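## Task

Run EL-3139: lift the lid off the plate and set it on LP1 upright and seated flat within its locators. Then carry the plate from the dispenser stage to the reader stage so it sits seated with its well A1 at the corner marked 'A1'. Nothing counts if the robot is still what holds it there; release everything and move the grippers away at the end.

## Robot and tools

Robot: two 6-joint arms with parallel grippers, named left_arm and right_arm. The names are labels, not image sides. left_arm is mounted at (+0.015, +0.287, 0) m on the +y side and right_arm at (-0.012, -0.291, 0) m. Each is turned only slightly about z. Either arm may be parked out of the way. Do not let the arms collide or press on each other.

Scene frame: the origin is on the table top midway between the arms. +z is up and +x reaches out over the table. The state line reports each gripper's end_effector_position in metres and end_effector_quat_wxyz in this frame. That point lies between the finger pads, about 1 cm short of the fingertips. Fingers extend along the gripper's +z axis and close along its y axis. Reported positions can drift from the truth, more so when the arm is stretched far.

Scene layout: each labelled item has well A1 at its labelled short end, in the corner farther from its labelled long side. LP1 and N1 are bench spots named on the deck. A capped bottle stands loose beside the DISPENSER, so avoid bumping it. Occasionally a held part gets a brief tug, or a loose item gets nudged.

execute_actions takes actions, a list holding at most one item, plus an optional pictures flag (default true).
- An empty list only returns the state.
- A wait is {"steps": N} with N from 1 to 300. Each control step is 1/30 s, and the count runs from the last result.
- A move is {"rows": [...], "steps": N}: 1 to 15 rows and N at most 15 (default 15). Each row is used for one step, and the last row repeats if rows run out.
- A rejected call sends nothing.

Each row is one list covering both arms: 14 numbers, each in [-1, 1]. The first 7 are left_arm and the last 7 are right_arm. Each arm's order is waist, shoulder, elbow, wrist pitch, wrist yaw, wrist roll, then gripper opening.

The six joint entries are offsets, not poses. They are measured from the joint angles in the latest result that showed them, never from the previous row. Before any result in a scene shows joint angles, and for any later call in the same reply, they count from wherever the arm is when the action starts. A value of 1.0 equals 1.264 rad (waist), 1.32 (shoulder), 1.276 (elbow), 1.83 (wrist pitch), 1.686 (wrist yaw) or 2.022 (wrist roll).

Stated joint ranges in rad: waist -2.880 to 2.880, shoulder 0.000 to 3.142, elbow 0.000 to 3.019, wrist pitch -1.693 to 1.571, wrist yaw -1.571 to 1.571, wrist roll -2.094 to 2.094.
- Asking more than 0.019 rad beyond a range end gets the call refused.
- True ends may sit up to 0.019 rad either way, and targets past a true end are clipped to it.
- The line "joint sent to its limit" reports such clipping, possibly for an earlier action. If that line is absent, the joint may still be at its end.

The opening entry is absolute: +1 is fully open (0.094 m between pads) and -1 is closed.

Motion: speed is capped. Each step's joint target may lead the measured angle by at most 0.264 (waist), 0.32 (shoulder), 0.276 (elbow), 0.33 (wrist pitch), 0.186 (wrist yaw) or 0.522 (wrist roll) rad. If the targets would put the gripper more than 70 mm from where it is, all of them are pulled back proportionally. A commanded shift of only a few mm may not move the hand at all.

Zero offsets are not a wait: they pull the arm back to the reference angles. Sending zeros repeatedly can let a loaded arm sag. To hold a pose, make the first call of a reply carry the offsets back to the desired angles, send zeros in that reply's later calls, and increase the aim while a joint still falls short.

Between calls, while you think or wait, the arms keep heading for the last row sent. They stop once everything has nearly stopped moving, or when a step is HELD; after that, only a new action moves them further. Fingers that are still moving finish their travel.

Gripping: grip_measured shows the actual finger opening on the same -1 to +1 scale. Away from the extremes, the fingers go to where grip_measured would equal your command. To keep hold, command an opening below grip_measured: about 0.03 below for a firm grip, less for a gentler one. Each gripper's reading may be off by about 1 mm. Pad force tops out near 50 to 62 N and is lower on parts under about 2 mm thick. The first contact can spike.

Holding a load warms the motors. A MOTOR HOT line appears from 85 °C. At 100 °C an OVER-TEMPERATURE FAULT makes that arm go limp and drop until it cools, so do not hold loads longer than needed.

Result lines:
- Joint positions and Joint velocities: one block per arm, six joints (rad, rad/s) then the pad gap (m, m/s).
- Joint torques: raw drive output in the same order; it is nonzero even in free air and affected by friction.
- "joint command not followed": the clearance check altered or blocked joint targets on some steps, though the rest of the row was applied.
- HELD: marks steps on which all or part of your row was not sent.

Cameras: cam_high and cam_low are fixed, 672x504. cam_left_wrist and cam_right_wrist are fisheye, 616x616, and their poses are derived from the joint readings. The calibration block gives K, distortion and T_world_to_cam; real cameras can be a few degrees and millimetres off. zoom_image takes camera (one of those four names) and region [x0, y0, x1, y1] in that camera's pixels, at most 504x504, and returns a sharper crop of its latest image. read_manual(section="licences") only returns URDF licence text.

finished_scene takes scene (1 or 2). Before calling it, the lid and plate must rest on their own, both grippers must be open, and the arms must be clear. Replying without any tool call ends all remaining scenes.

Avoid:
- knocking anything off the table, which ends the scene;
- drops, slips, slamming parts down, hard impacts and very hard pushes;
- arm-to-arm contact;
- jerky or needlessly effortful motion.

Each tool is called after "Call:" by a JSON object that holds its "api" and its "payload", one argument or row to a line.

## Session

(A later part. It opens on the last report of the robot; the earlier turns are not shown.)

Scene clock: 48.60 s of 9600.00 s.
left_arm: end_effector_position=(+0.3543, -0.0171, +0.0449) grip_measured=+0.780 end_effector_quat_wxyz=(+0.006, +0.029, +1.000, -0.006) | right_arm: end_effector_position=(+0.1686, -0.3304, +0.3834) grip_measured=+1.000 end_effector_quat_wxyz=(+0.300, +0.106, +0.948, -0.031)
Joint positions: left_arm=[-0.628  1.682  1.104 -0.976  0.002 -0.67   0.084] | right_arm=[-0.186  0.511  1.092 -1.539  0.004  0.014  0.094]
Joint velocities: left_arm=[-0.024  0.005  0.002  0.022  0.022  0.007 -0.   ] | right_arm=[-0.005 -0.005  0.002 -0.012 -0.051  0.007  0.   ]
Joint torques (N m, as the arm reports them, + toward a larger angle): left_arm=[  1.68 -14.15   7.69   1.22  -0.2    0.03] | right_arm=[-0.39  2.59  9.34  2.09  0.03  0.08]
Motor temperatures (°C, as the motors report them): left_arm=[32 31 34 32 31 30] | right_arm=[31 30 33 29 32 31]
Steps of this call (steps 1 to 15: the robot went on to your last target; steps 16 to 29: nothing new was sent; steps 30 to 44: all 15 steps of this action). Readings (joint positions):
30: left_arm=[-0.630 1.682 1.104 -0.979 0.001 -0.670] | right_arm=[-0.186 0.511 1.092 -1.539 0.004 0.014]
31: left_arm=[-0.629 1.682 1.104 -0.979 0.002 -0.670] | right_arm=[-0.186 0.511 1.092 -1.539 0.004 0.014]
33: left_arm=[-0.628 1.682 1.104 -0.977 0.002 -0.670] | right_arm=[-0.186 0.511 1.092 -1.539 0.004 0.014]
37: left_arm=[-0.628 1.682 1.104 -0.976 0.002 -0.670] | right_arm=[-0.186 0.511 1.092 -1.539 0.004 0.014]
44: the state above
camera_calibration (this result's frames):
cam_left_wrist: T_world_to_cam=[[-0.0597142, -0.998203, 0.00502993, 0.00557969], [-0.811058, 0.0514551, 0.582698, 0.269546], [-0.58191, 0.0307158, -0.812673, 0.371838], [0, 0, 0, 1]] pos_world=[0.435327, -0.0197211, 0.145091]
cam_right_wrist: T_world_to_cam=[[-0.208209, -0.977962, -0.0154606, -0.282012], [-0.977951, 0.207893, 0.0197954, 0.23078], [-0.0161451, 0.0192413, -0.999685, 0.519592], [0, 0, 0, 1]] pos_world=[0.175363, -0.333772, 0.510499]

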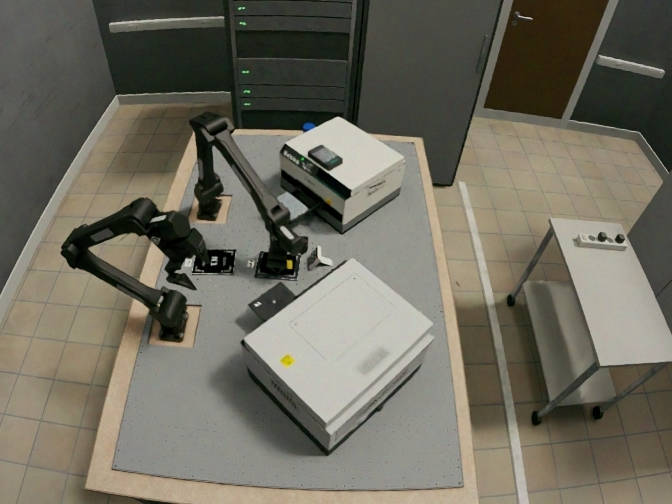

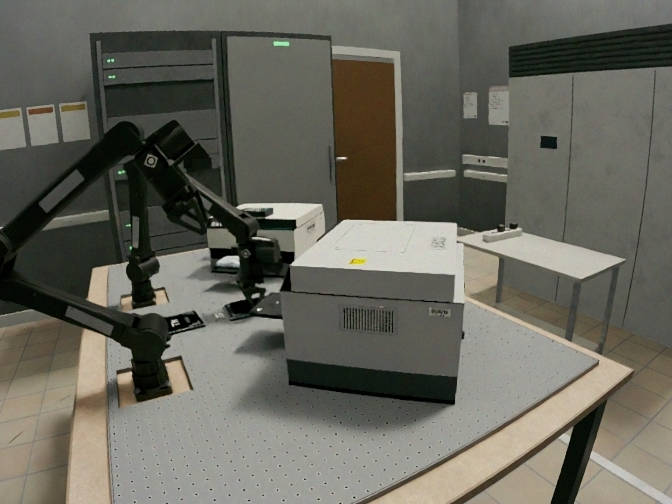

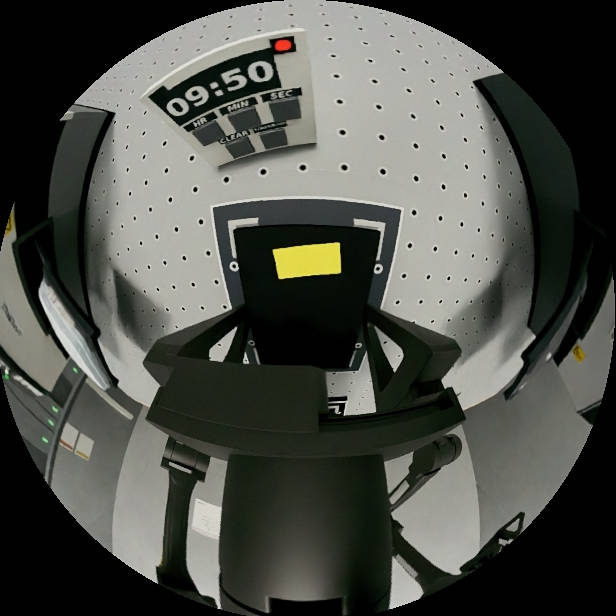

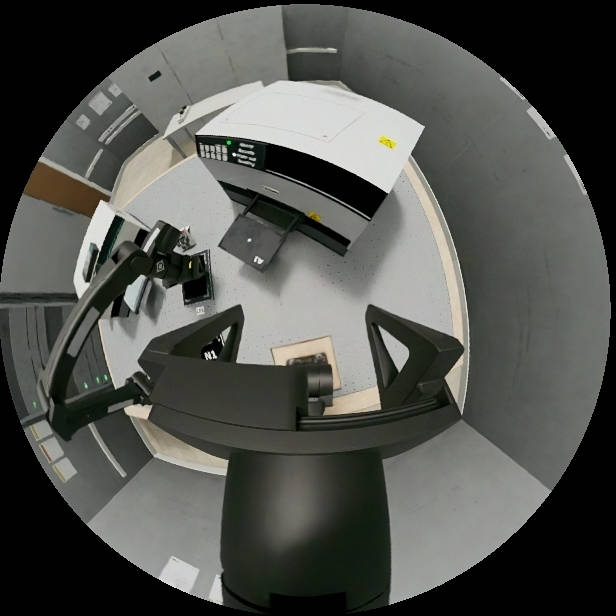

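Release and lift to inspect.

Call:
{"api": "execute_actions", "payload": {
  "actions": [
    {"rows":[[0,0,0.008,0,0,0,0.85,0,0,0,0,0,0,1],[0,0,0.008,0,0,0,0.9,0,0,0,0,0,0,1],[0,0,0.008,0,0,0,1,0,0,0,0,0,0,1],[0,0,0.008,0,0,0,1,0,0,0,0,0,0,1],[0,0,0.008,0,0,0,1,0,0,0,0,0,0,1],[0,0,0.008,0,0,0,1,0,0,0,0,0,0,1],[0,-0.03,0.04,-0.03,0,0,1,0,0,0,0,0,0,1],[0,-0.05,0.07,-0.06,0,0,1,0,0,0,0,0,0,1],[0,-0.07,0.10,-0.10,0,0,1,0,0,0,0,0,0,1],[0,-0.09,0.14,-0.16,0,0,1,0,0,0,0,0,0,1]]}
  ],
  "pictures": false
}}

Call:
{"api": "execute_actions", "payload": {
  "actions": [
    {"steps":25}
  ]
}}

Call:
{"api": "zoom_image", "payload": {
  "camera": "cam_left_wrist",
  "region": [220, 170, 400, 350]
}}

Call:
{"api": "zoom_image", "payload": {
  "camera": "cam_high",
  "region": [240, 180, 340, 290]
}}

Call:
{"api": "zoom_image", "payload": {
  "camera": "cam_low",
  "region": [200, 245, 300, 325]
}}

Scene clock: 51.27 s of 9600.00 s.
left_arm: end_effector_position=(+0.3451, -0.0094, +0.1132) grip_measured=+1.000 end_effector_quat_wxyz=(-0.022, +0.028, +0.999, +0.016) | right_arm: end_effector_position=(+0.1686, -0.3304, +0.3834) grip_measured=+1.000 end_effector_quat_wxyz=(+0.300, +0.106, +0.948, -0.031)
Joint positions: left_arm=[-0.628  1.61   1.213 -1.228  0.004 -0.672  0.094] | right_arm=[-0.186  0.511  1.092 -1.539  0.004  0.014  0.094]
Joint velocities: left_arm=[-0.005 -0.484  0.393 -0.437 -0.051 -0.022  0.   ] | right_arm=[-0.005 -0.005 -0.002 -0.007 -0.007  0.007  0.   ]
Joint torques (N m, as the arm reports them, + toward a larger angle): left_arm=[  1.84 -14.68  12.64  -0.18  -0.27   0.02] | right_arm=[-0.39  2.58  9.34  2.09  0.03  0.08]
Motor temperatures (°C, as the motors report them): left_arm=[32 31 34 32 31 30] | right_arm=[31 30 33 29 32 31]
Steps of this call (steps 1 to 15: the robot went on to your last target; steps 16 to 65: nothing new was sent; steps 66 to 80: all 15 steps of this action). Readings (joint positions):
66: left_arm=[-0.628 1.682 1.104 -0.976 0.002 -0.670] | right_arm=[-0.186 0.511 1.092 -1.539 0.004 0.014]
67: left_arm=[-0.628 1.682 1.104 -0.976 0.002 -0.670] | right_arm=[-0.186 0.511 1.092 -1.539 0.004 0.014]
69: left_arm=[-0.628 1.682 1.104 -0.976 0.002 -0.670] | right_arm=[-0.186 0.511 1.092 -1.539 0.004 0.014]
73: left_arm=[-0.628 1.680 1.109 -1.003 0.002 -0.670] | right_arm=[-0.186 0.511 1.092 -1.539 0.004 0.014]
80: the state above

Scene clock: 52.10 s of 9600.00 s.
left_arm: end_effector_position=(+0.3505, -0.0141, +0.1486) grip_measured=+1.000 end_effector_quat_wxyz=(+0.002, +0.028, +1.000, -0.004) | right_arm: end_effector_position=(+0.1686, -0.3304, +0.3834) grip_measured=+1.000 end_effector_quat_wxyz=(+0.300, +0.106, +0.948, -0.031)
Joint positions: left_arm=[-0.628  1.557  1.249 -1.254  0.004 -0.672  0.094] | right_arm=[-0.186  0.511  1.092 -1.539  0.004  0.014  0.094]
Joint velocities: left_arm=[-0.005  0.005 -0.002 -0.017 -0.022 -0.051  0.   ] | right_arm=[ 0.015 -0.005 -0.017 -0.012  0.007 -0.051  0.   ]
Joint torques (N m, as the arm reports them, + toward a larger angle): left_arm=[  1.92 -12.3   12.17  -0.46  -0.3    0.08] | right_arm=[-0.4   2.59  9.34  2.09  0.03  0.08]
Motor temperatures (°C, as the motors report them): left_arm=[32 31 34 32 31 30] | right_arm=[31 30 33 29 32 31]
Steps of this call (steps 1 to 25: the robot went on to your last target). Readings (joint positions):
1: left_arm=[-0.628 1.595 1.225 -1.239 0.004 -0.672] | right_arm=[-0.186 0.511 1.092 -1.539 0.004 0.014]
2: left_arm=[-0.628 1.581 1.234 -1.245 0.004 -0.672] | right_arm=[-0.186 0.511 1.092 -1.539 0.004 0.014]
4: left_arm=[-0.628 1.562 1.246 -1.249 0.004 -0.672] | right_arm=[-0.186 0.511 1.092 -1.539 0.004 0.014]
8: left_arm=[-0.628 1.557 1.249 -1.253 0.004 -0.672] | right_arm=[-0.186 0.511 1.092 -1.539 0.004 0.014]
25: the state above
camera_calibration (this result's frames):
cam_left_wrist: T_world_to_cam=[[-0.0578085, -0.998327, 0.00127204, 0.00770392], [-0.807042, 0.047482, 0.588582, 0.203594], [-0.587657, 0.0329984, -0.808437, 0.455258], [0, 0, 0, 1]] pos_world=[0.43229, -0.0169988, 0.248206]
cam_right_wrist: T_world_to_cam=[[-0.208209, -0.977962, -0.0154606, -0.282012], [-0.977951, 0.207893, 0.0197954, 0.23078], [-0.0161451, 0.0192413, -0.999685, 0.519592], [0, 0, 0, 1]] pos_world=[0.175363, -0.333772, 0.510499]

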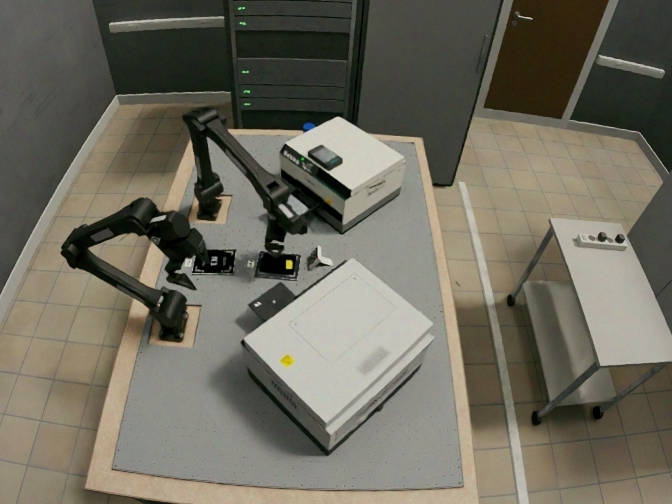

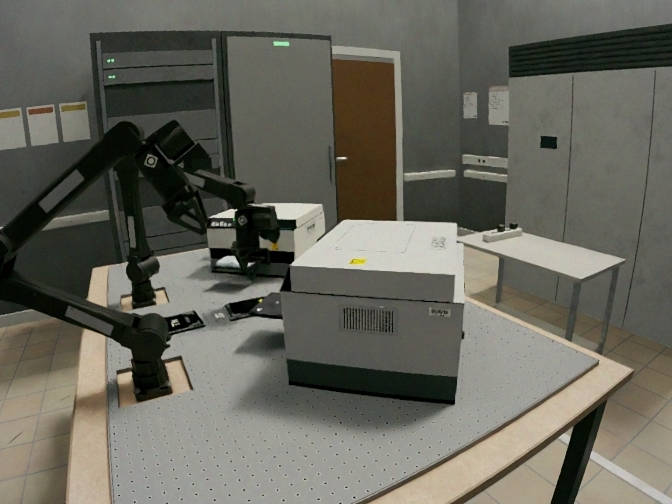

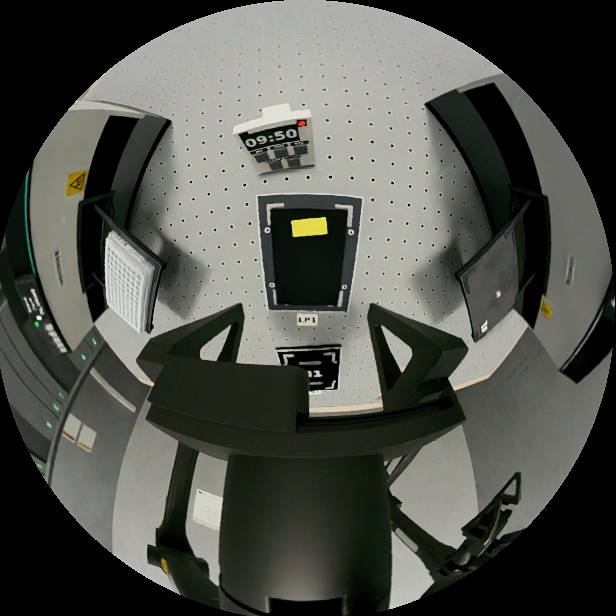

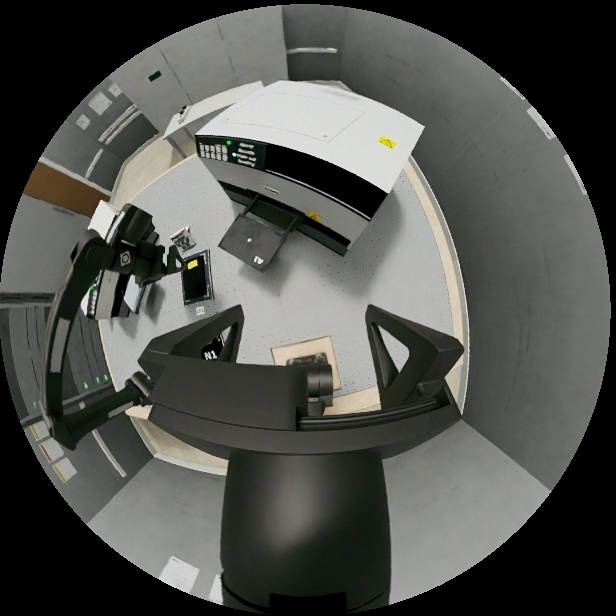

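Region (220, 170, 400, 350) of cam_left_wrist's 616x616 image, scaled by 2.800, with more detail than that image has.

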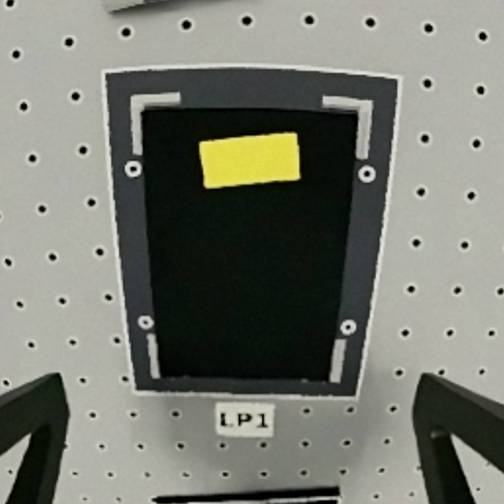

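Region (240, 180, 340, 290) of cam_high's 672x504 image, scaled by 4.582, with more detail than that image has; it fills the left 458 columns of this view, and the rest is white.

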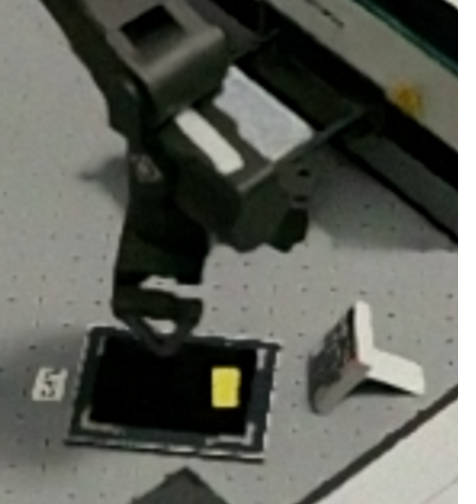

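Region (200, 245, 300, 325) of cam_low's 672x504 image, scaled by 5.040, with more detail than that image has; it fills the top 403 rows of this view, and the rest is white.

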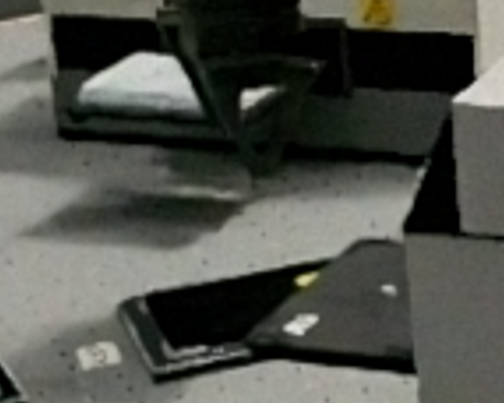

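Call:
{"api": "execute_actions", "payload": {
  "actions": [
    {"rows":[[0.05,-0.03,0.02,-0.02,0,0.1,1,-0.1,0,0,0,0,0,1],[0.1,-0.05,0.02,-0.03,0,0.2,1,-0.2,0,0,0,0,0,1],[0.15,-0.07,0,-0.03,0,0.3,1,-0.3,0,0,0,0,0,1],[0.2,-0.09,-0.01,-0.03,0,0.4,1,-0.4,0,0,0,0,0,1],[0.25,-0.11,-0.03,-0.03,0,0.5,1,-0.5,0,0,0,0,0,1],[0.3,-0.13,-0.05,-0.03,0,0.63,1,-0.6,0,0,0,0,0,1],[0.33,-0.15,-0.07,-0.03,0,0.63,1,-0.7,0,0,0,0,0,1],[0.35,-0.165,-0.09,-0.03,0,0.63,1,-0.7,0,0,0,0,0,1],[0.37,-0.165,-0.11,-0.03,0,0.63,1,-0.7,0,0,0,0,0,1],[0.39,-0.165,-0.13,-0.03,0,0.63,1,-0.7,0,0,0,0,0,1],[0.41,-0.165,-0.138,-0.03,0,0.63,1,-0.7,0,0,0,0,0,1],[0.425,-0.165,-0.138,-0.03,0,0.63,1,-0.7,0,0,0,0,0,1],[0.435,-0.165,-0.138,-0.03,0,0.634,1,-0.7,0,0,0,0,0,1]]}
  ],
  "pictures": false
}}

Call:
{"api": "execute_actions", "payload": {
  "actions": [
    {"steps":45}
  ],
  "pictures": false
}}

Scene clock: 55.53 s of 9600.00 s.
left_arm: end_effector_position=(+0.3848, +0.2251, +0.1670) grip_measured=+1.000 end_effector_quat_wxyz=(+0.003, +0.239, +0.971, +0.000) | right_arm: end_effector_position=(+0.0681, -0.4578, +0.3834) grip_measured=+1.000 end_effector_quat_wxyz=(+0.256, +0.510, +0.806, -0.160)
Joint positions: left_arm=[-0.064  1.351  1.081 -1.295 -0.     0.318  0.094] | right_arm=[-1.091  0.511  1.092 -1.539  0.007  0.014  0.094]
Joint velocities: left_arm=[ 0.796 -0.2   -0.256 -0.1    0.022  1.824  0.   ] | right_arm=[ 0.044 -0.005 -0.002 -0.017  0.007 -0.007  0.   ]
Joint torques (N m, as the arm reports them, + toward a larger angle): left_arm=[-3.64 -9.65  9.78 -0.03  0.12  0.19] | right_arm=[ 1.03  2.56  9.38  2.09 -0.08  0.08]
Motor temperatures (°C, as the motors report them): left_arm=[32 31 35 32 31 30] | right_arm=[31 30 33 29 32 31]
Steps of this call (steps 1 to 15: the robot went on to your last target; steps 16 to 88: nothing new was sent; steps 89 to 103: all 15 steps of this action). Readings (joint positions):
89: left_arm=[-0.625 1.556 1.249 -1.257 0.005 -0.645] | right_arm=[-0.194 0.511 1.092 -1.539 0.003 0.014]
90: left_arm=[-0.616 1.553 1.249 -1.266 0.006 -0.584] | right_arm=[-0.232 0.511 1.092 -1.539 0.001 0.014]
92: left_arm=[-0.570 1.541 1.246 -1.279 0.008 -0.440] | right_arm=[-0.387 0.511 1.092 -1.539 0.001 0.014]
96: left_arm=[-0.405 1.482 1.216 -1.280 0.008 -0.220] | right_arm=[-0.758 0.511 1.092 -1.539 0.003 0.014]
103: the state above

Scene clock: 57.03 s of 9600.00 s.
left_arm: end_effector_position=(+0.3812, +0.2231, +0.1665) grip_measured=+1.000 end_effector_quat_wxyz=(+0.001, +0.375, +0.927, -0.001) | right_arm: end_effector_position=(+0.0693, -0.4572, +0.3834) grip_measured=+1.000 end_effector_quat_wxyz=(+0.256, +0.507, +0.807, -0.159)
Joint positions: left_arm=[-0.069  1.346  1.074 -1.298  0.003  0.6    0.094] | right_arm=[-1.083  0.511  1.092 -1.539  0.007  0.014  0.094]
Joint velocities: left_arm=[-0.024 -0.005  0.002  0.017 -0.022 -0.037  0.   ] | right_arm=[ 0.005  0.005 -0.012 -0.002 -0.022  0.007  0.   ]
Joint torques (N m, as the arm reports them, + toward a larger angle): left_arm=[  1.33 -10.22   9.21  -0.01  -0.08   0.13] | right_arm=[ 0.67  2.61  9.34  2.08 -0.06  0.08]
Motor temperatures (°C, as the motors report them): left_arm=[32 31 35 32 31 30] | right_arm=[31 30 33 29 32 31]
Steps of this call (steps 1 to 30: the robot went on to your last target; steps 31 to 45: nothing new was sent). Readings (joint positions):
1: left_arm=[-0.045 1.347 1.075 -1.297 -0.001 0.374] | right_arm=[-1.088 0.511 1.092 -1.539 0.007 0.014]
2: left_arm=[-0.039 1.346 1.074 -1.298 -0.001 0.419] | right_arm=[-1.086 0.511 1.092 -1.539 0.007 0.014]
4: left_arm=[-0.046 1.346 1.074 -1.298 0.000 0.484] | right_arm=[-1.083 0.511 1.092 -1.539 0.007 0.014]
8: left_arm=[-0.067 1.346 1.074 -1.298 0.002 0.554] | right_arm=[-1.083 0.511 1.092 -1.539 0.007 0.014]
45: the state above
All arms were judged still, so your last target was given up. Only a new action makes them travel on or press farther. Fingers that are still opening or closing keep moving.

Call:
{"api": "execute_actions", "payload": {
  "actions": [
    {"rows":[[-0.02,0.015,-0.02,0.025,0,0,1,0,0,0,0,0,0,1],[-0.02,0.015,-0.02,0.025,0,0,1,0,0,0,0,0,0,1],[-0.02,0.022,-0.035,0.04,0,0,1,0,0,0,0,0,0,1],[-0.02,0.022,-0.035,0.04,0,0,1,0,0,0,0,0,0,1],[-0.02,0.03,-0.048,0.055,0,0,1,0,0,0,0,0,0,1]]}
  ]
}}

Call:
{"api": "zoom_image", "payload": {
  "camera": "cam_left_wrist",
  "region": [200, 170, 420, 390]
}}

Scene clock: 60.40 s of 9600.00 s.
left_arm: end_effector_position=(+0.3793, +0.2187, +0.1334) grip_measured=+1.000 end_effector_quat_wxyz=(-0.003, +0.381, +0.924, -0.002) | right_arm: end_effector_position=(+0.0693, -0.4572, +0.3834) grip_measured=+1.000 end_effector_quat_wxyz=(+0.256, +0.507, +0.807, -0.159)
Joint positions: left_arm=[-0.082  1.377  1.013 -1.214  0.003  0.6    0.094] | right_arm=[-1.083  0.511  1.092 -1.539  0.007  0.014  0.094]
Joint velocities: left_arm=[-0.005 -0.015  0.012  0.007  0.037 -0.095  0.   ] | right_arm=[-0.015 -0.005 -0.007  0.007 -0.095  0.007  0.   ]
Joint torques (N m, as the arm reports them, + toward a larger angle): left_arm=[ 1.19 -9.03  8.92  0.63 -0.17  0.06] | right_arm=[-0.38  2.59  9.34  2.09  0.04  0.08]
Motor temperatures (°C, as the motors report them): left_arm=[32 31 35 32 31 30] | right_arm=[31 30 33 29 32 31]
Steps of this call (steps 1 to 86: nothing new was sent; steps 87 to 101: all 15 steps of this action). Readings (joint positions):
87: left_arm=[-0.070 1.346 1.072 -1.293 0.003 0.600] | right_arm=[-1.083 0.511 1.092 -1.539 0.007 0.014]
88: left_arm=[-0.071 1.346 1.068 -1.284 0.003 0.600] | right_arm=[-1.083 0.511 1.092 -1.539 0.007 0.014]
90: left_arm=[-0.076 1.348 1.052 -1.259 0.003 0.600] | right_arm=[-1.083 0.511 1.092 -1.539 0.007 0.014]
94: left_arm=[-0.082 1.364 1.019 -1.221 0.003 0.600] | right_arm=[-1.083 0.511 1.092 -1.539 0.007 0.014]
101: the state above
camera_calibration (this result's frames):
cam_left_wrist: T_world_to_cam=[[-0.705971, -0.708239, -0.00149628, 0.424571], [-0.569489, 0.566407, 0.595705, 0.020116], [-0.421054, 0.421403, -0.803202, 0.303404], [0, 0, 0, 1]] pos_world=[0.43894, 0.161448, 0.232347]
cam_right_wrist: T_world_to_cam=[[-0.895036, -0.445788, -0.0135882, -0.13657], [-0.445982, 0.894823, 0.0197908, 0.437273], [0.0033365, 0.0237736, -0.999712, 0.521164], [0, 0, 0, 1]] pos_world=[0.0710422, -0.464553, 0.510504]

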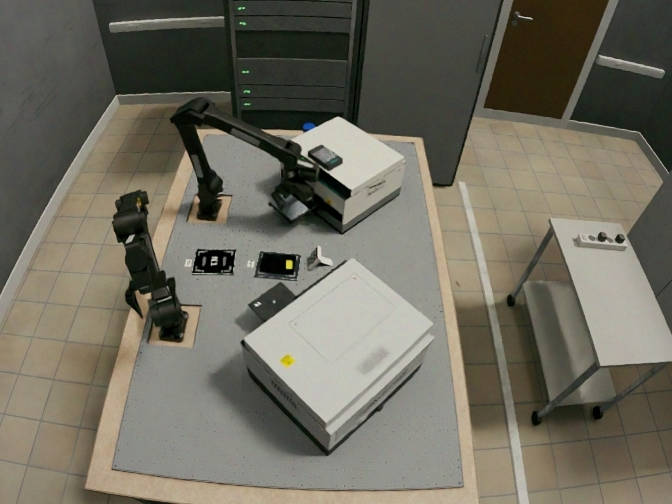

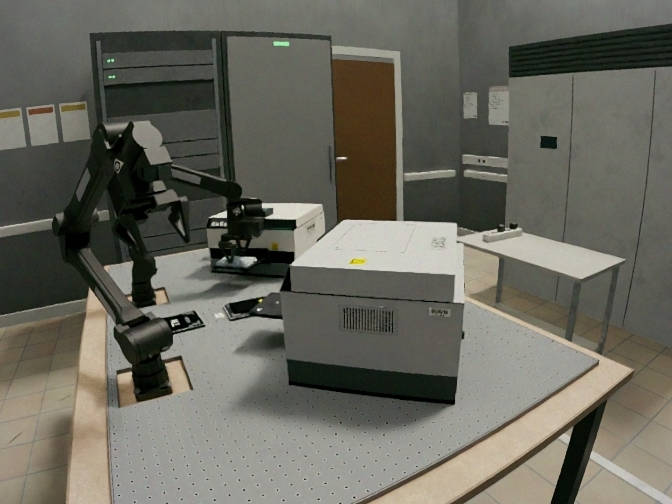

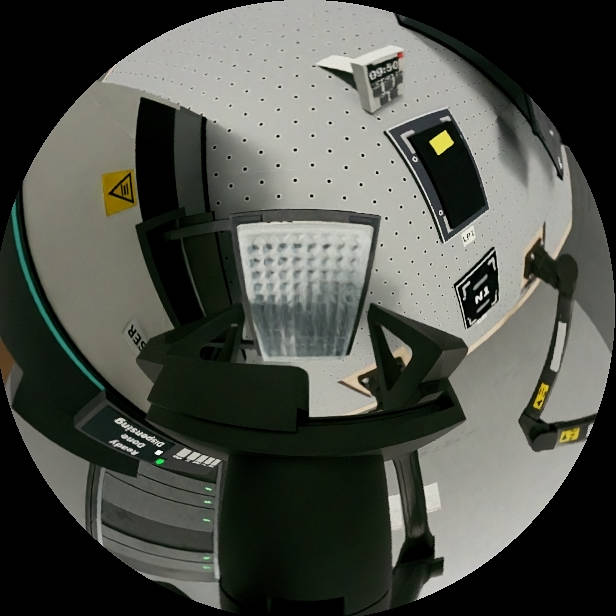

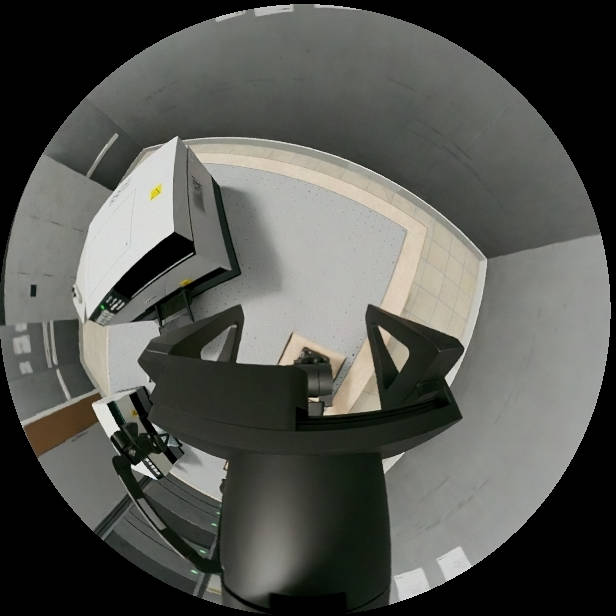

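Region (200, 170, 420, 390) of cam_left_wrist's 616x616 image, scaled by 2.291, with more detail than that image has.

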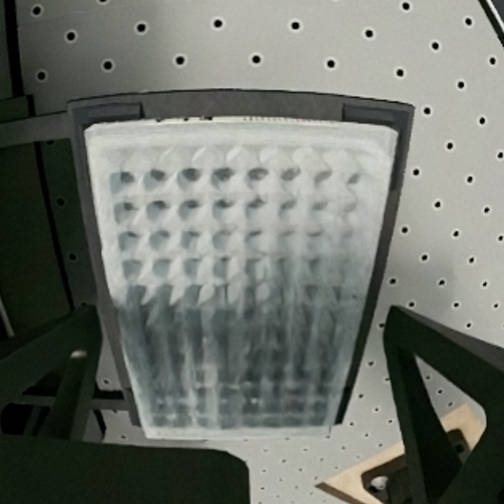

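Call:
{"api": "execute_actions", "payload": {
  "actions": [
    {"rows":[[0,0.017,-0.017,0.027,0,0,1,0,0,0,0,0,0,1]]}
  ],
  "pictures": false
}}

Call:
{"api": "execute_actions", "payload": {
  "actions": [
    {"rows":[[0,0,0.008,0,0,0,0.9,0,0,0,0,0,0,1],[0,0,0.008,0,0,0,0.86,0,0,0,0,0,0,1],[0,0,0.008,0,0,0,0.82,0,0,0,0,0,0,1],[0,0,0.008,0,0,0,0.79,0,0,0,0,0,0,1],[0,0,0.008,0,0,0,0.76,0,0,0,0,0,0,1],[0,0,0.008,0,0,0,0.73,0,0,0,0,0,0,1],[0,0,0.008,0,0,0,0.70,0,0,0,0,0,0,1]]}
  ]
}}

Call:
{"api": "zoom_image", "payload": {
  "camera": "cam_low",
  "region": [200, 230, 270, 280]
}}

Scene clock: 62.47 s of 9600.00 s.
left_arm: end_effector_position=(+0.3804, +0.2185, +0.1246) grip_measured=+1.000 end_effector_quat_wxyz=(+0.001, +0.381, +0.924, -0.001) | right_arm: end_effector_position=(+0.0693, -0.4572, +0.3834) grip_measured=+1.000 end_effector_quat_wxyz=(+0.256, +0.507, +0.807, -0.159)
Joint positions: left_arm=[-0.082  1.384  0.995 -1.181  0.003  0.6    0.094] | right_arm=[-1.083  0.511  1.092 -1.539  0.007  0.014  0.094]
Joint velocities: left_arm=[-0.015 -0.015  0.002 -0.012 -0.007 -0.081  0.   ] | right_arm=[-0.005 -0.015  0.007 -0.002 -0.022 -0.007  0.   ]
Joint torques (N m, as the arm reports them, + toward a larger angle): left_arm=[ 1.51 -8.78  8.61  0.9  -0.06  0.01] | right_arm=[-0.42  2.57  9.33  2.08  0.03  0.08]
Motor temperatures (°C, as the motors report them): left_arm=[32 31 35 32 31 30] | right_arm=[31 30 33 29 32 31]
Steps of this call (steps 1 to 15: the robot went on to your last target; steps 16 to 47: nothing new was sent; steps 48 to 62: all 15 steps of this action). Readings (joint positions):
48: left_arm=[-0.082 1.377 1.011 -1.208 0.003 0.600] | right_arm=[-1.083 0.511 1.092 -1.539 0.007 0.014]
49: left_arm=[-0.082 1.377 1.007 -1.198 0.003 0.600] | right_arm=[-1.083 0.511 1.092 -1.539 0.007 0.014]
51: left_arm=[-0.082 1.379 1.001 -1.185 0.003 0.600] | right_arm=[-1.083 0.511 1.092 -1.539 0.007 0.014]
55: left_arm=[-0.082 1.383 0.995 -1.182 0.003 0.600] | right_arm=[-1.083 0.511 1.092 -1.539 0.007 0.014]
62: the state above

Scene clock: 62.97 s of 9600.00 s.
left_arm: end_effector_position=(+0.3804, +0.2187, +0.1246) grip_measured=+0.716 end_effector_quat_wxyz=(+0.001, +0.381, +0.924, -0.001) | right_arm: end_effector_position=(+0.0693, -0.4572, +0.3834) grip_measured=+1.000 end_effector_quat_wxyz=(+0.256, +0.507, +0.807, -0.159)
Joint positions: left_arm=[-0.082  1.384  0.995 -1.181  0.002  0.6    0.081] | right_arm=[-1.083  0.511  1.092 -1.539  0.007  0.014  0.094]
Joint velocities: left_arm=[-0.015 -0.024 -0.012 -0.012 -0.066 -0.007 -0.   ] | right_arm=[ 0.005 -0.005 -0.002  0.002  0.066 -0.051  0.   ]
Joint torques (N m, as the arm reports them, + toward a larger angle): left_arm=[ 1.29 -9.99  9.8   0.25 -0.12  0.07] | right_arm=[-0.4   2.61  9.34  2.08  0.04  0.08]
Motor temperatures (°C, as the motors report them): left_arm=[32 31 35 32 31 30] | right_arm=[31 30 33 29 32 31]
Steps of this call (steps 1 to 15: all 15 steps of this action). Readings (joint positions):
1: left_arm=[-0.082 1.384 0.995 -1.181 0.003 0.600] | right_arm=[-1.083 0.511 1.092 -1.539 0.007 0.014]
2: left_arm=[-0.082 1.384 0.995 -1.181 0.003 0.600] | right_arm=[-1.083 0.511 1.092 -1.539 0.007 0.014]
4: left_arm=[-0.082 1.384 0.995 -1.181 0.002 0.600] | right_arm=[-1.083 0.511 1.092 -1.539 0.007 0.014]
8: left_arm=[-0.082 1.384 0.995 -1.181 0.002 0.600] | right_arm=[-1.083 0.511 1.092 -1.539 0.007 0.014]
15: the state above
camera_calibration (this result's frames):
cam_left_wrist: T_world_to_cam=[[-0.705939, -0.708238, -0.00697549, 0.426031], [-0.574285, 0.566601, 0.590898, 0.0283887], [-0.414544, 0.421144, -0.806716, 0.294857], [0, 0, 0, 1]] pos_world=[0.439286, 0.161469, 0.224063]
cam_right_wrist: T_world_to_cam=[[-0.895036, -0.445788, -0.0135882, -0.13657], [-0.445982, 0.894823, 0.0197908, 0.437273], [0.0033365, 0.0237736, -0.999712, 0.521164], [0, 0, 0, 1]] pos_world=[0.0710422, -0.464553, 0.510504]

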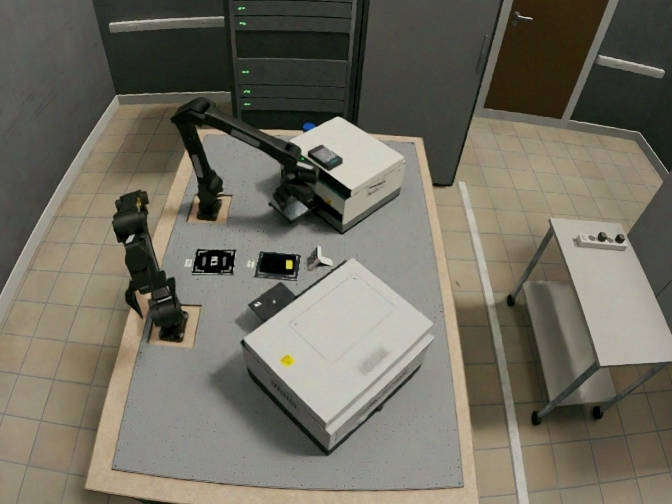

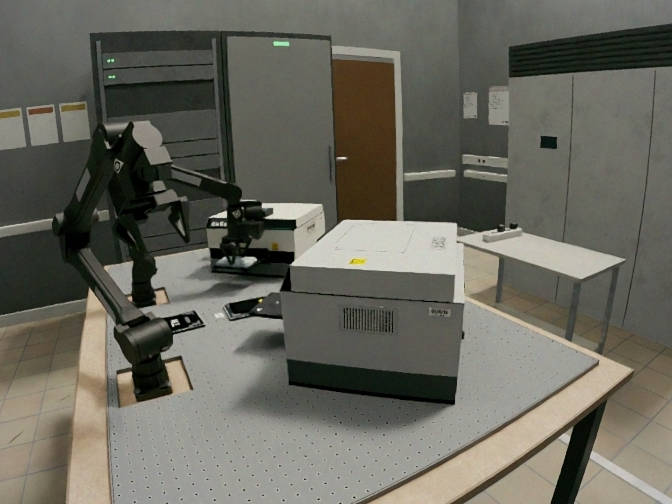

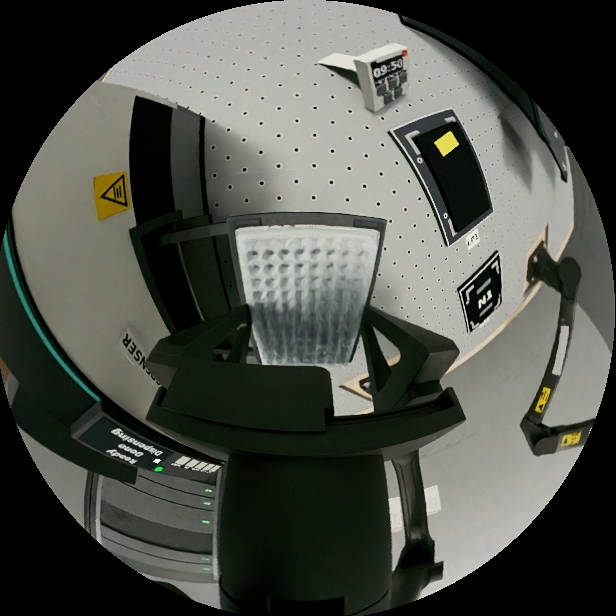

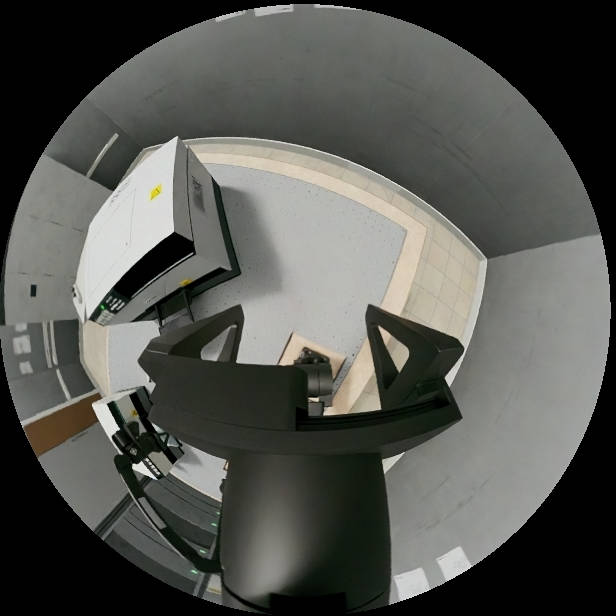

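Region (200, 230, 270, 280) of cam_low's 672x504 image, scaled by 7.200, with more detail than that image has; it fills the top 360 rows of this view, and the rest is white.

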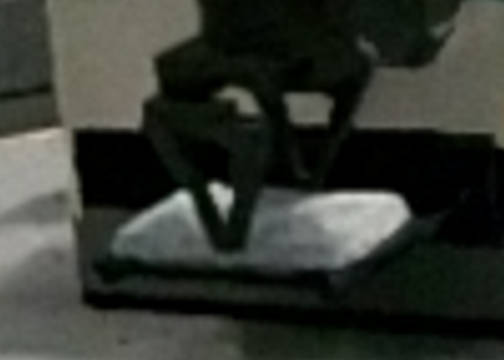

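Call:
{"api": "execute_actions", "payload": {
  "actions": [
    {"rows":[[0,0,0.008,0,0,0,0.68,0,0,0,0,0,0,1],[0,0,0.008,0,0,0,0.68,0,0,0,0,0,0,1],[0,0,0.02,0,0,0,0.68,0,0,0,0,0,0,1],[0,-0.01,0.03,-0.008,0,0,0.68,0,0,0,0,0,0,1],[0,-0.015,0.04,-0.016,0,0,0.68,0,0,0,0,0,0,1],[0,-0.02,0.05,-0.024,0,0,0.68,0,0,0,0,0,0,1],[0,-0.024,0.06,-0.032,0,0,0.68,0,0,0,0,0,0,1],[0,-0.028,0.07,-0.04,0,0,0.68,0,0,0,0,0,0,1],[0,-0.032,0.08,-0.048,0,0,0.68,0,0,0,0,0,0,1],[0,-0.036,0.09,-0.056,0,0,0.68,0,0,0,0,0,0,1],[0,-0.04,0.105,-0.066,0,0,0.68,0,0,0,0,0,0,1]]}
  ],
  "pictures": false
}}

Call:
{"api": "execute_actions", "payload": {
  "actions": [
    {"rows":[[-0.02,0,0.03,0,0,0,0.68,0,0,0,0,0,0,1],[-0.05,0,0.03,0,0,0,0.68,0,0,0,0,0,0,1],[-0.09,0,0.03,0,0,0.02,0.68,0,0,0,0,0,0,1],[-0.13,0,0.03,0,0,0.05,0.68,0,0,0,0,0,0,1],[-0.18,0,0.03,0,0,0.08,0.68,0,0,0,0,0,0,1],[-0.23,0,0.03,0,0,0.11,0.68,0,0,0,0,0,0,1],[-0.28,0,0.03,0,0,0.14,0.68,0,0,0,0,0,0,1],[-0.33,0,0.03,0,0,0.17,0.68,0,0,0,0,0,0,1],[-0.38,0,0.03,0,0,0.2,0.68,0,0,0,0,0,0,1],[-0.43,0,0.03,0,0,0.23,0.68,0,0,0,0,0,0,1],[-0.48,0,0.03,0,0,0.26,0.68,0,0,0,0,0,0,1],[-0.53,0,0.03,0,0,0.29,0.68,0,0,0,0,0,0,1],[-0.57,0,0.03,0,0,0.32,0.68,0,0,0,0,0,0,1],[-0.61,0,0.03,0,0,0.35,0.68,0,0,0,0,0,0,1],[-0.635,0,0.03,0,0,0.382,0.68,0,0,0,0,0,0,1]]}
  ],
  "pictures": false
}}

Call:
{"api": "execute_actions", "payload": {
  "actions": [
    {"steps":30}
  ]
}}

Scene clock: 66.43 s of 9600.00 s.
left_arm: end_effector_position=(+0.3840, +0.2183, +0.1629) grip_measured=+0.706 end_effector_quat_wxyz=(+0.003, +0.381, +0.924, +0.000) | right_arm: end_effector_position=(+0.0693, -0.4572, +0.3834) grip_measured=+1.000 end_effector_quat_wxyz=(+0.256, +0.507, +0.807, -0.159)
Joint positions: left_arm=[-0.082  1.355  1.073 -1.282  0.     0.6    0.08 ] | right_arm=[-1.083  0.511  1.092 -1.539  0.007  0.014  0.094]
Joint velocities: left_arm=[-0.015 -0.161  0.193 -0.017 -0.095 -0.037  0.   ] | right_arm=[ 0.005  0.005 -0.002 -0.012  0.037  0.037  0.   ]
Joint torques (N m, as the arm reports them, + toward a larger angle): left_arm=[  1.78 -11.34  13.14  -0.22  -0.08   0.07] | right_arm=[-0.39  2.56  9.34  2.09  0.04  0.08]
Motor temperatures (°C, as the motors report them): left_arm=[32 31 35 32 31 30] | right_arm=[31 30 34 29 32 31]
Steps of this call (steps 1 to 15: the robot went on to your last target; steps 16 to 89: nothing new was sent; steps 90 to 104: all 15 steps of this action). Readings (joint positions):
90: left_arm=[-0.082 1.384 0.995 -1.181 0.002 0.600] | right_arm=[-1.083 0.511 1.092 -1.539 0.007 0.014]
91: left_arm=[-0.082 1.384 0.995 -1.181 0.002 0.600] | right_arm=[-1.083 0.511 1.092 -1.539 0.007 0.014]
93: left_arm=[-0.082 1.384 0.995 -1.181 0.002 0.600] | right_arm=[-1.083 0.511 1.092 -1.539 0.007 0.014]
97: left_arm=[-0.082 1.383 1.007 -1.208 0.000 0.600] | right_arm=[-1.083 0.511 1.092 -1.539 0.007 0.014]
104: the state above

Scene clock: 66.93 s of 9600.00 s.
left_arm: end_effector_position=(+0.2664, +0.0058, +0.1666) grip_measured=+0.706 end_effector_quat_wxyz=(+0.008, +0.808, +0.589, +0.002) | right_arm: end_effector_position=(+0.0693, -0.4572, +0.3834) grip_measured=+1.000 end_effector_quat_wxyz=(+0.256, +0.507, +0.807, -0.159)
Joint positions: left_arm=[-0.74   1.35   1.078 -1.283 -0.001  1.041  0.08 ] | right_arm=[-1.083  0.511  1.092 -1.539  0.007  0.014  0.094]
Joint velocities: left_arm=[-1.89   0.005  0.007 -0.017 -0.066  1.766  0.   ] | right_arm=[-0.005  0.005  0.002 -0.012  0.037 -0.081  0.   ]
Joint torques (N m, as the arm reports them, + toward a larger angle): left_arm=[ 1.24 -9.48 11.69  0.3   0.02  0.09] | right_arm=[-0.38  2.57  9.33  2.09  0.04  0.08]
Motor temperatures (°C, as the motors report them): left_arm=[32 31 35 32 31 30] | right_arm=[31 30 34 29 32 31]
Steps of this call (steps 1 to 15: all 15 steps of this action). Readings (joint positions):
1: left_arm=[-0.082 1.351 1.077 -1.283 0.000 0.600] | right_arm=[-1.083 0.511 1.092 -1.539 0.007 0.014]
2: left_arm=[-0.086 1.349 1.078 -1.283 0.000 0.600] | right_arm=[-1.083 0.511 1.092 -1.539 0.007 0.014]
4: left_arm=[-0.118 1.349 1.078 -1.283 -0.003 0.617] | right_arm=[-1.083 0.511 1.092 -1.539 0.007 0.014]
8: left_arm=[-0.305 1.350 1.078 -1.283 -0.004 0.725] | right_arm=[-1.083 0.511 1.092 -1.539 0.007 0.014]
15: the state above

Scene clock: 67.93 s of 9600.00 s.
left_arm: end_effector_position=(+0.2203, -0.0294, +0.1666) grip_measured=+0.706 end_effector_quat_wxyz=(+0.008, +0.924, +0.383, +0.001) | right_arm: end_effector_position=(+0.0693, -0.4572, +0.3834) grip_measured=+1.000 end_effector_quat_wxyz=(+0.256, +0.507, +0.807, -0.159)
Joint positions: left_arm=[-0.892  1.35   1.078 -1.283  0.002  1.362  0.08 ] | right_arm=[-1.083  0.511  1.092 -1.539  0.007  0.014  0.094]
Joint velocities: left_arm=[ 0.015 -0.005 -0.017 -0.017 -0.022  0.051  0.   ] | right_arm=[-0.015  0.005  0.002 -0.012 -0.007 -0.007  0.   ]
Joint torques (N m, as the arm reports them, + toward a larger angle): left_arm=[ 2.07 -9.33 12.21  0.2  -0.12  0.16] | right_arm=[-0.41  2.58  9.34  2.08  0.03  0.08]
Motor temperatures (°C, as the motors report them): left_arm=[32 31 35 32 31 30] | right_arm=[31 30 34 29 32 31]
Steps of this call (steps 1 to 30: the robot went on to your last target). Readings (joint positions):
1: left_arm=[-0.800 1.350 1.078 -1.283 0.000 1.103] | right_arm=[-1.083 0.511 1.092 -1.539 0.007 0.014]
2: left_arm=[-0.853 1.350 1.078 -1.283 0.003 1.156] | right_arm=[-1.083 0.511 1.092 -1.539 0.007 0.014]
4: left_arm=[-0.918 1.350 1.078 -1.283 0.007 1.233] | right_arm=[-1.083 0.511 1.092 -1.539 0.007 0.014]
8: left_arm=[-0.914 1.350 1.078 -1.283 0.004 1.310] | right_arm=[-1.083 0.511 1.092 -1.539 0.007 0.014]
30: the state above
camera_calibration (this result's frames):
cam_left_wrist: T_world_to_cam=[[-0.706934, 0.706891, -0.0234412, 0.18217], [0.561927, 0.581471, 0.588327, -0.197235], [0.429514, 0.402736, -0.808283, 0.180607], [0, 0, 0, 1]] pos_world=[0.162041, -0.0868246, 0.266291]
cam_right_wrist: T_world_to_cam=[[-0.895036, -0.445788, -0.0135882, -0.13657], [-0.445982, 0.894823, 0.0197908, 0.437273], [0.0033365, 0.0237736, -0.999712, 0.521164], [0, 0, 0, 1]] pos_world=[0.0710422, -0.464553, 0.510504]

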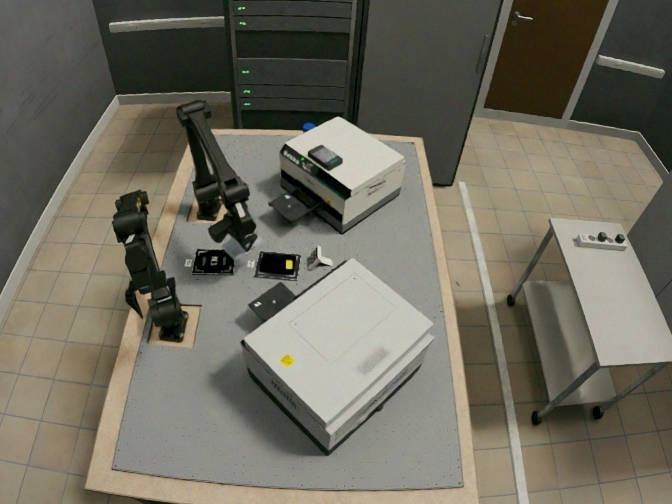

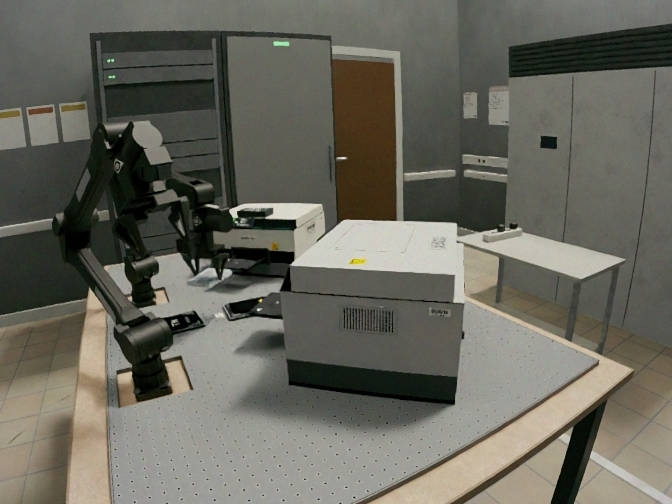

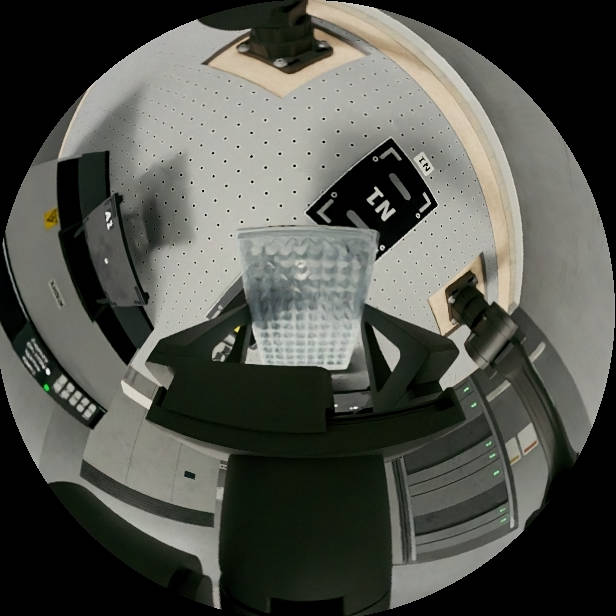

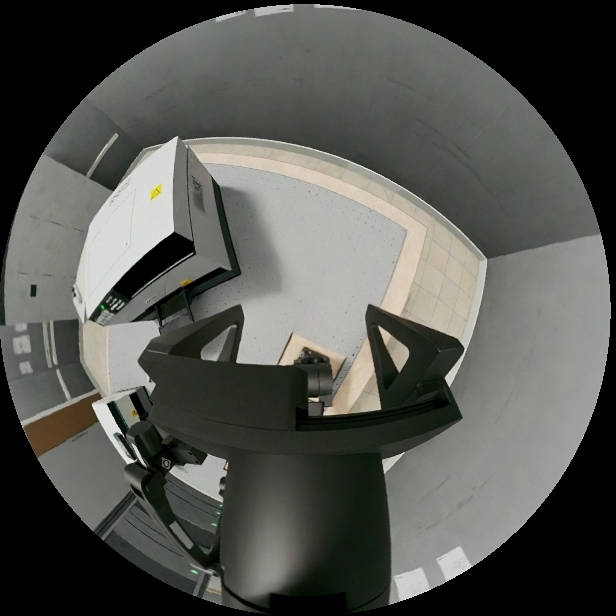

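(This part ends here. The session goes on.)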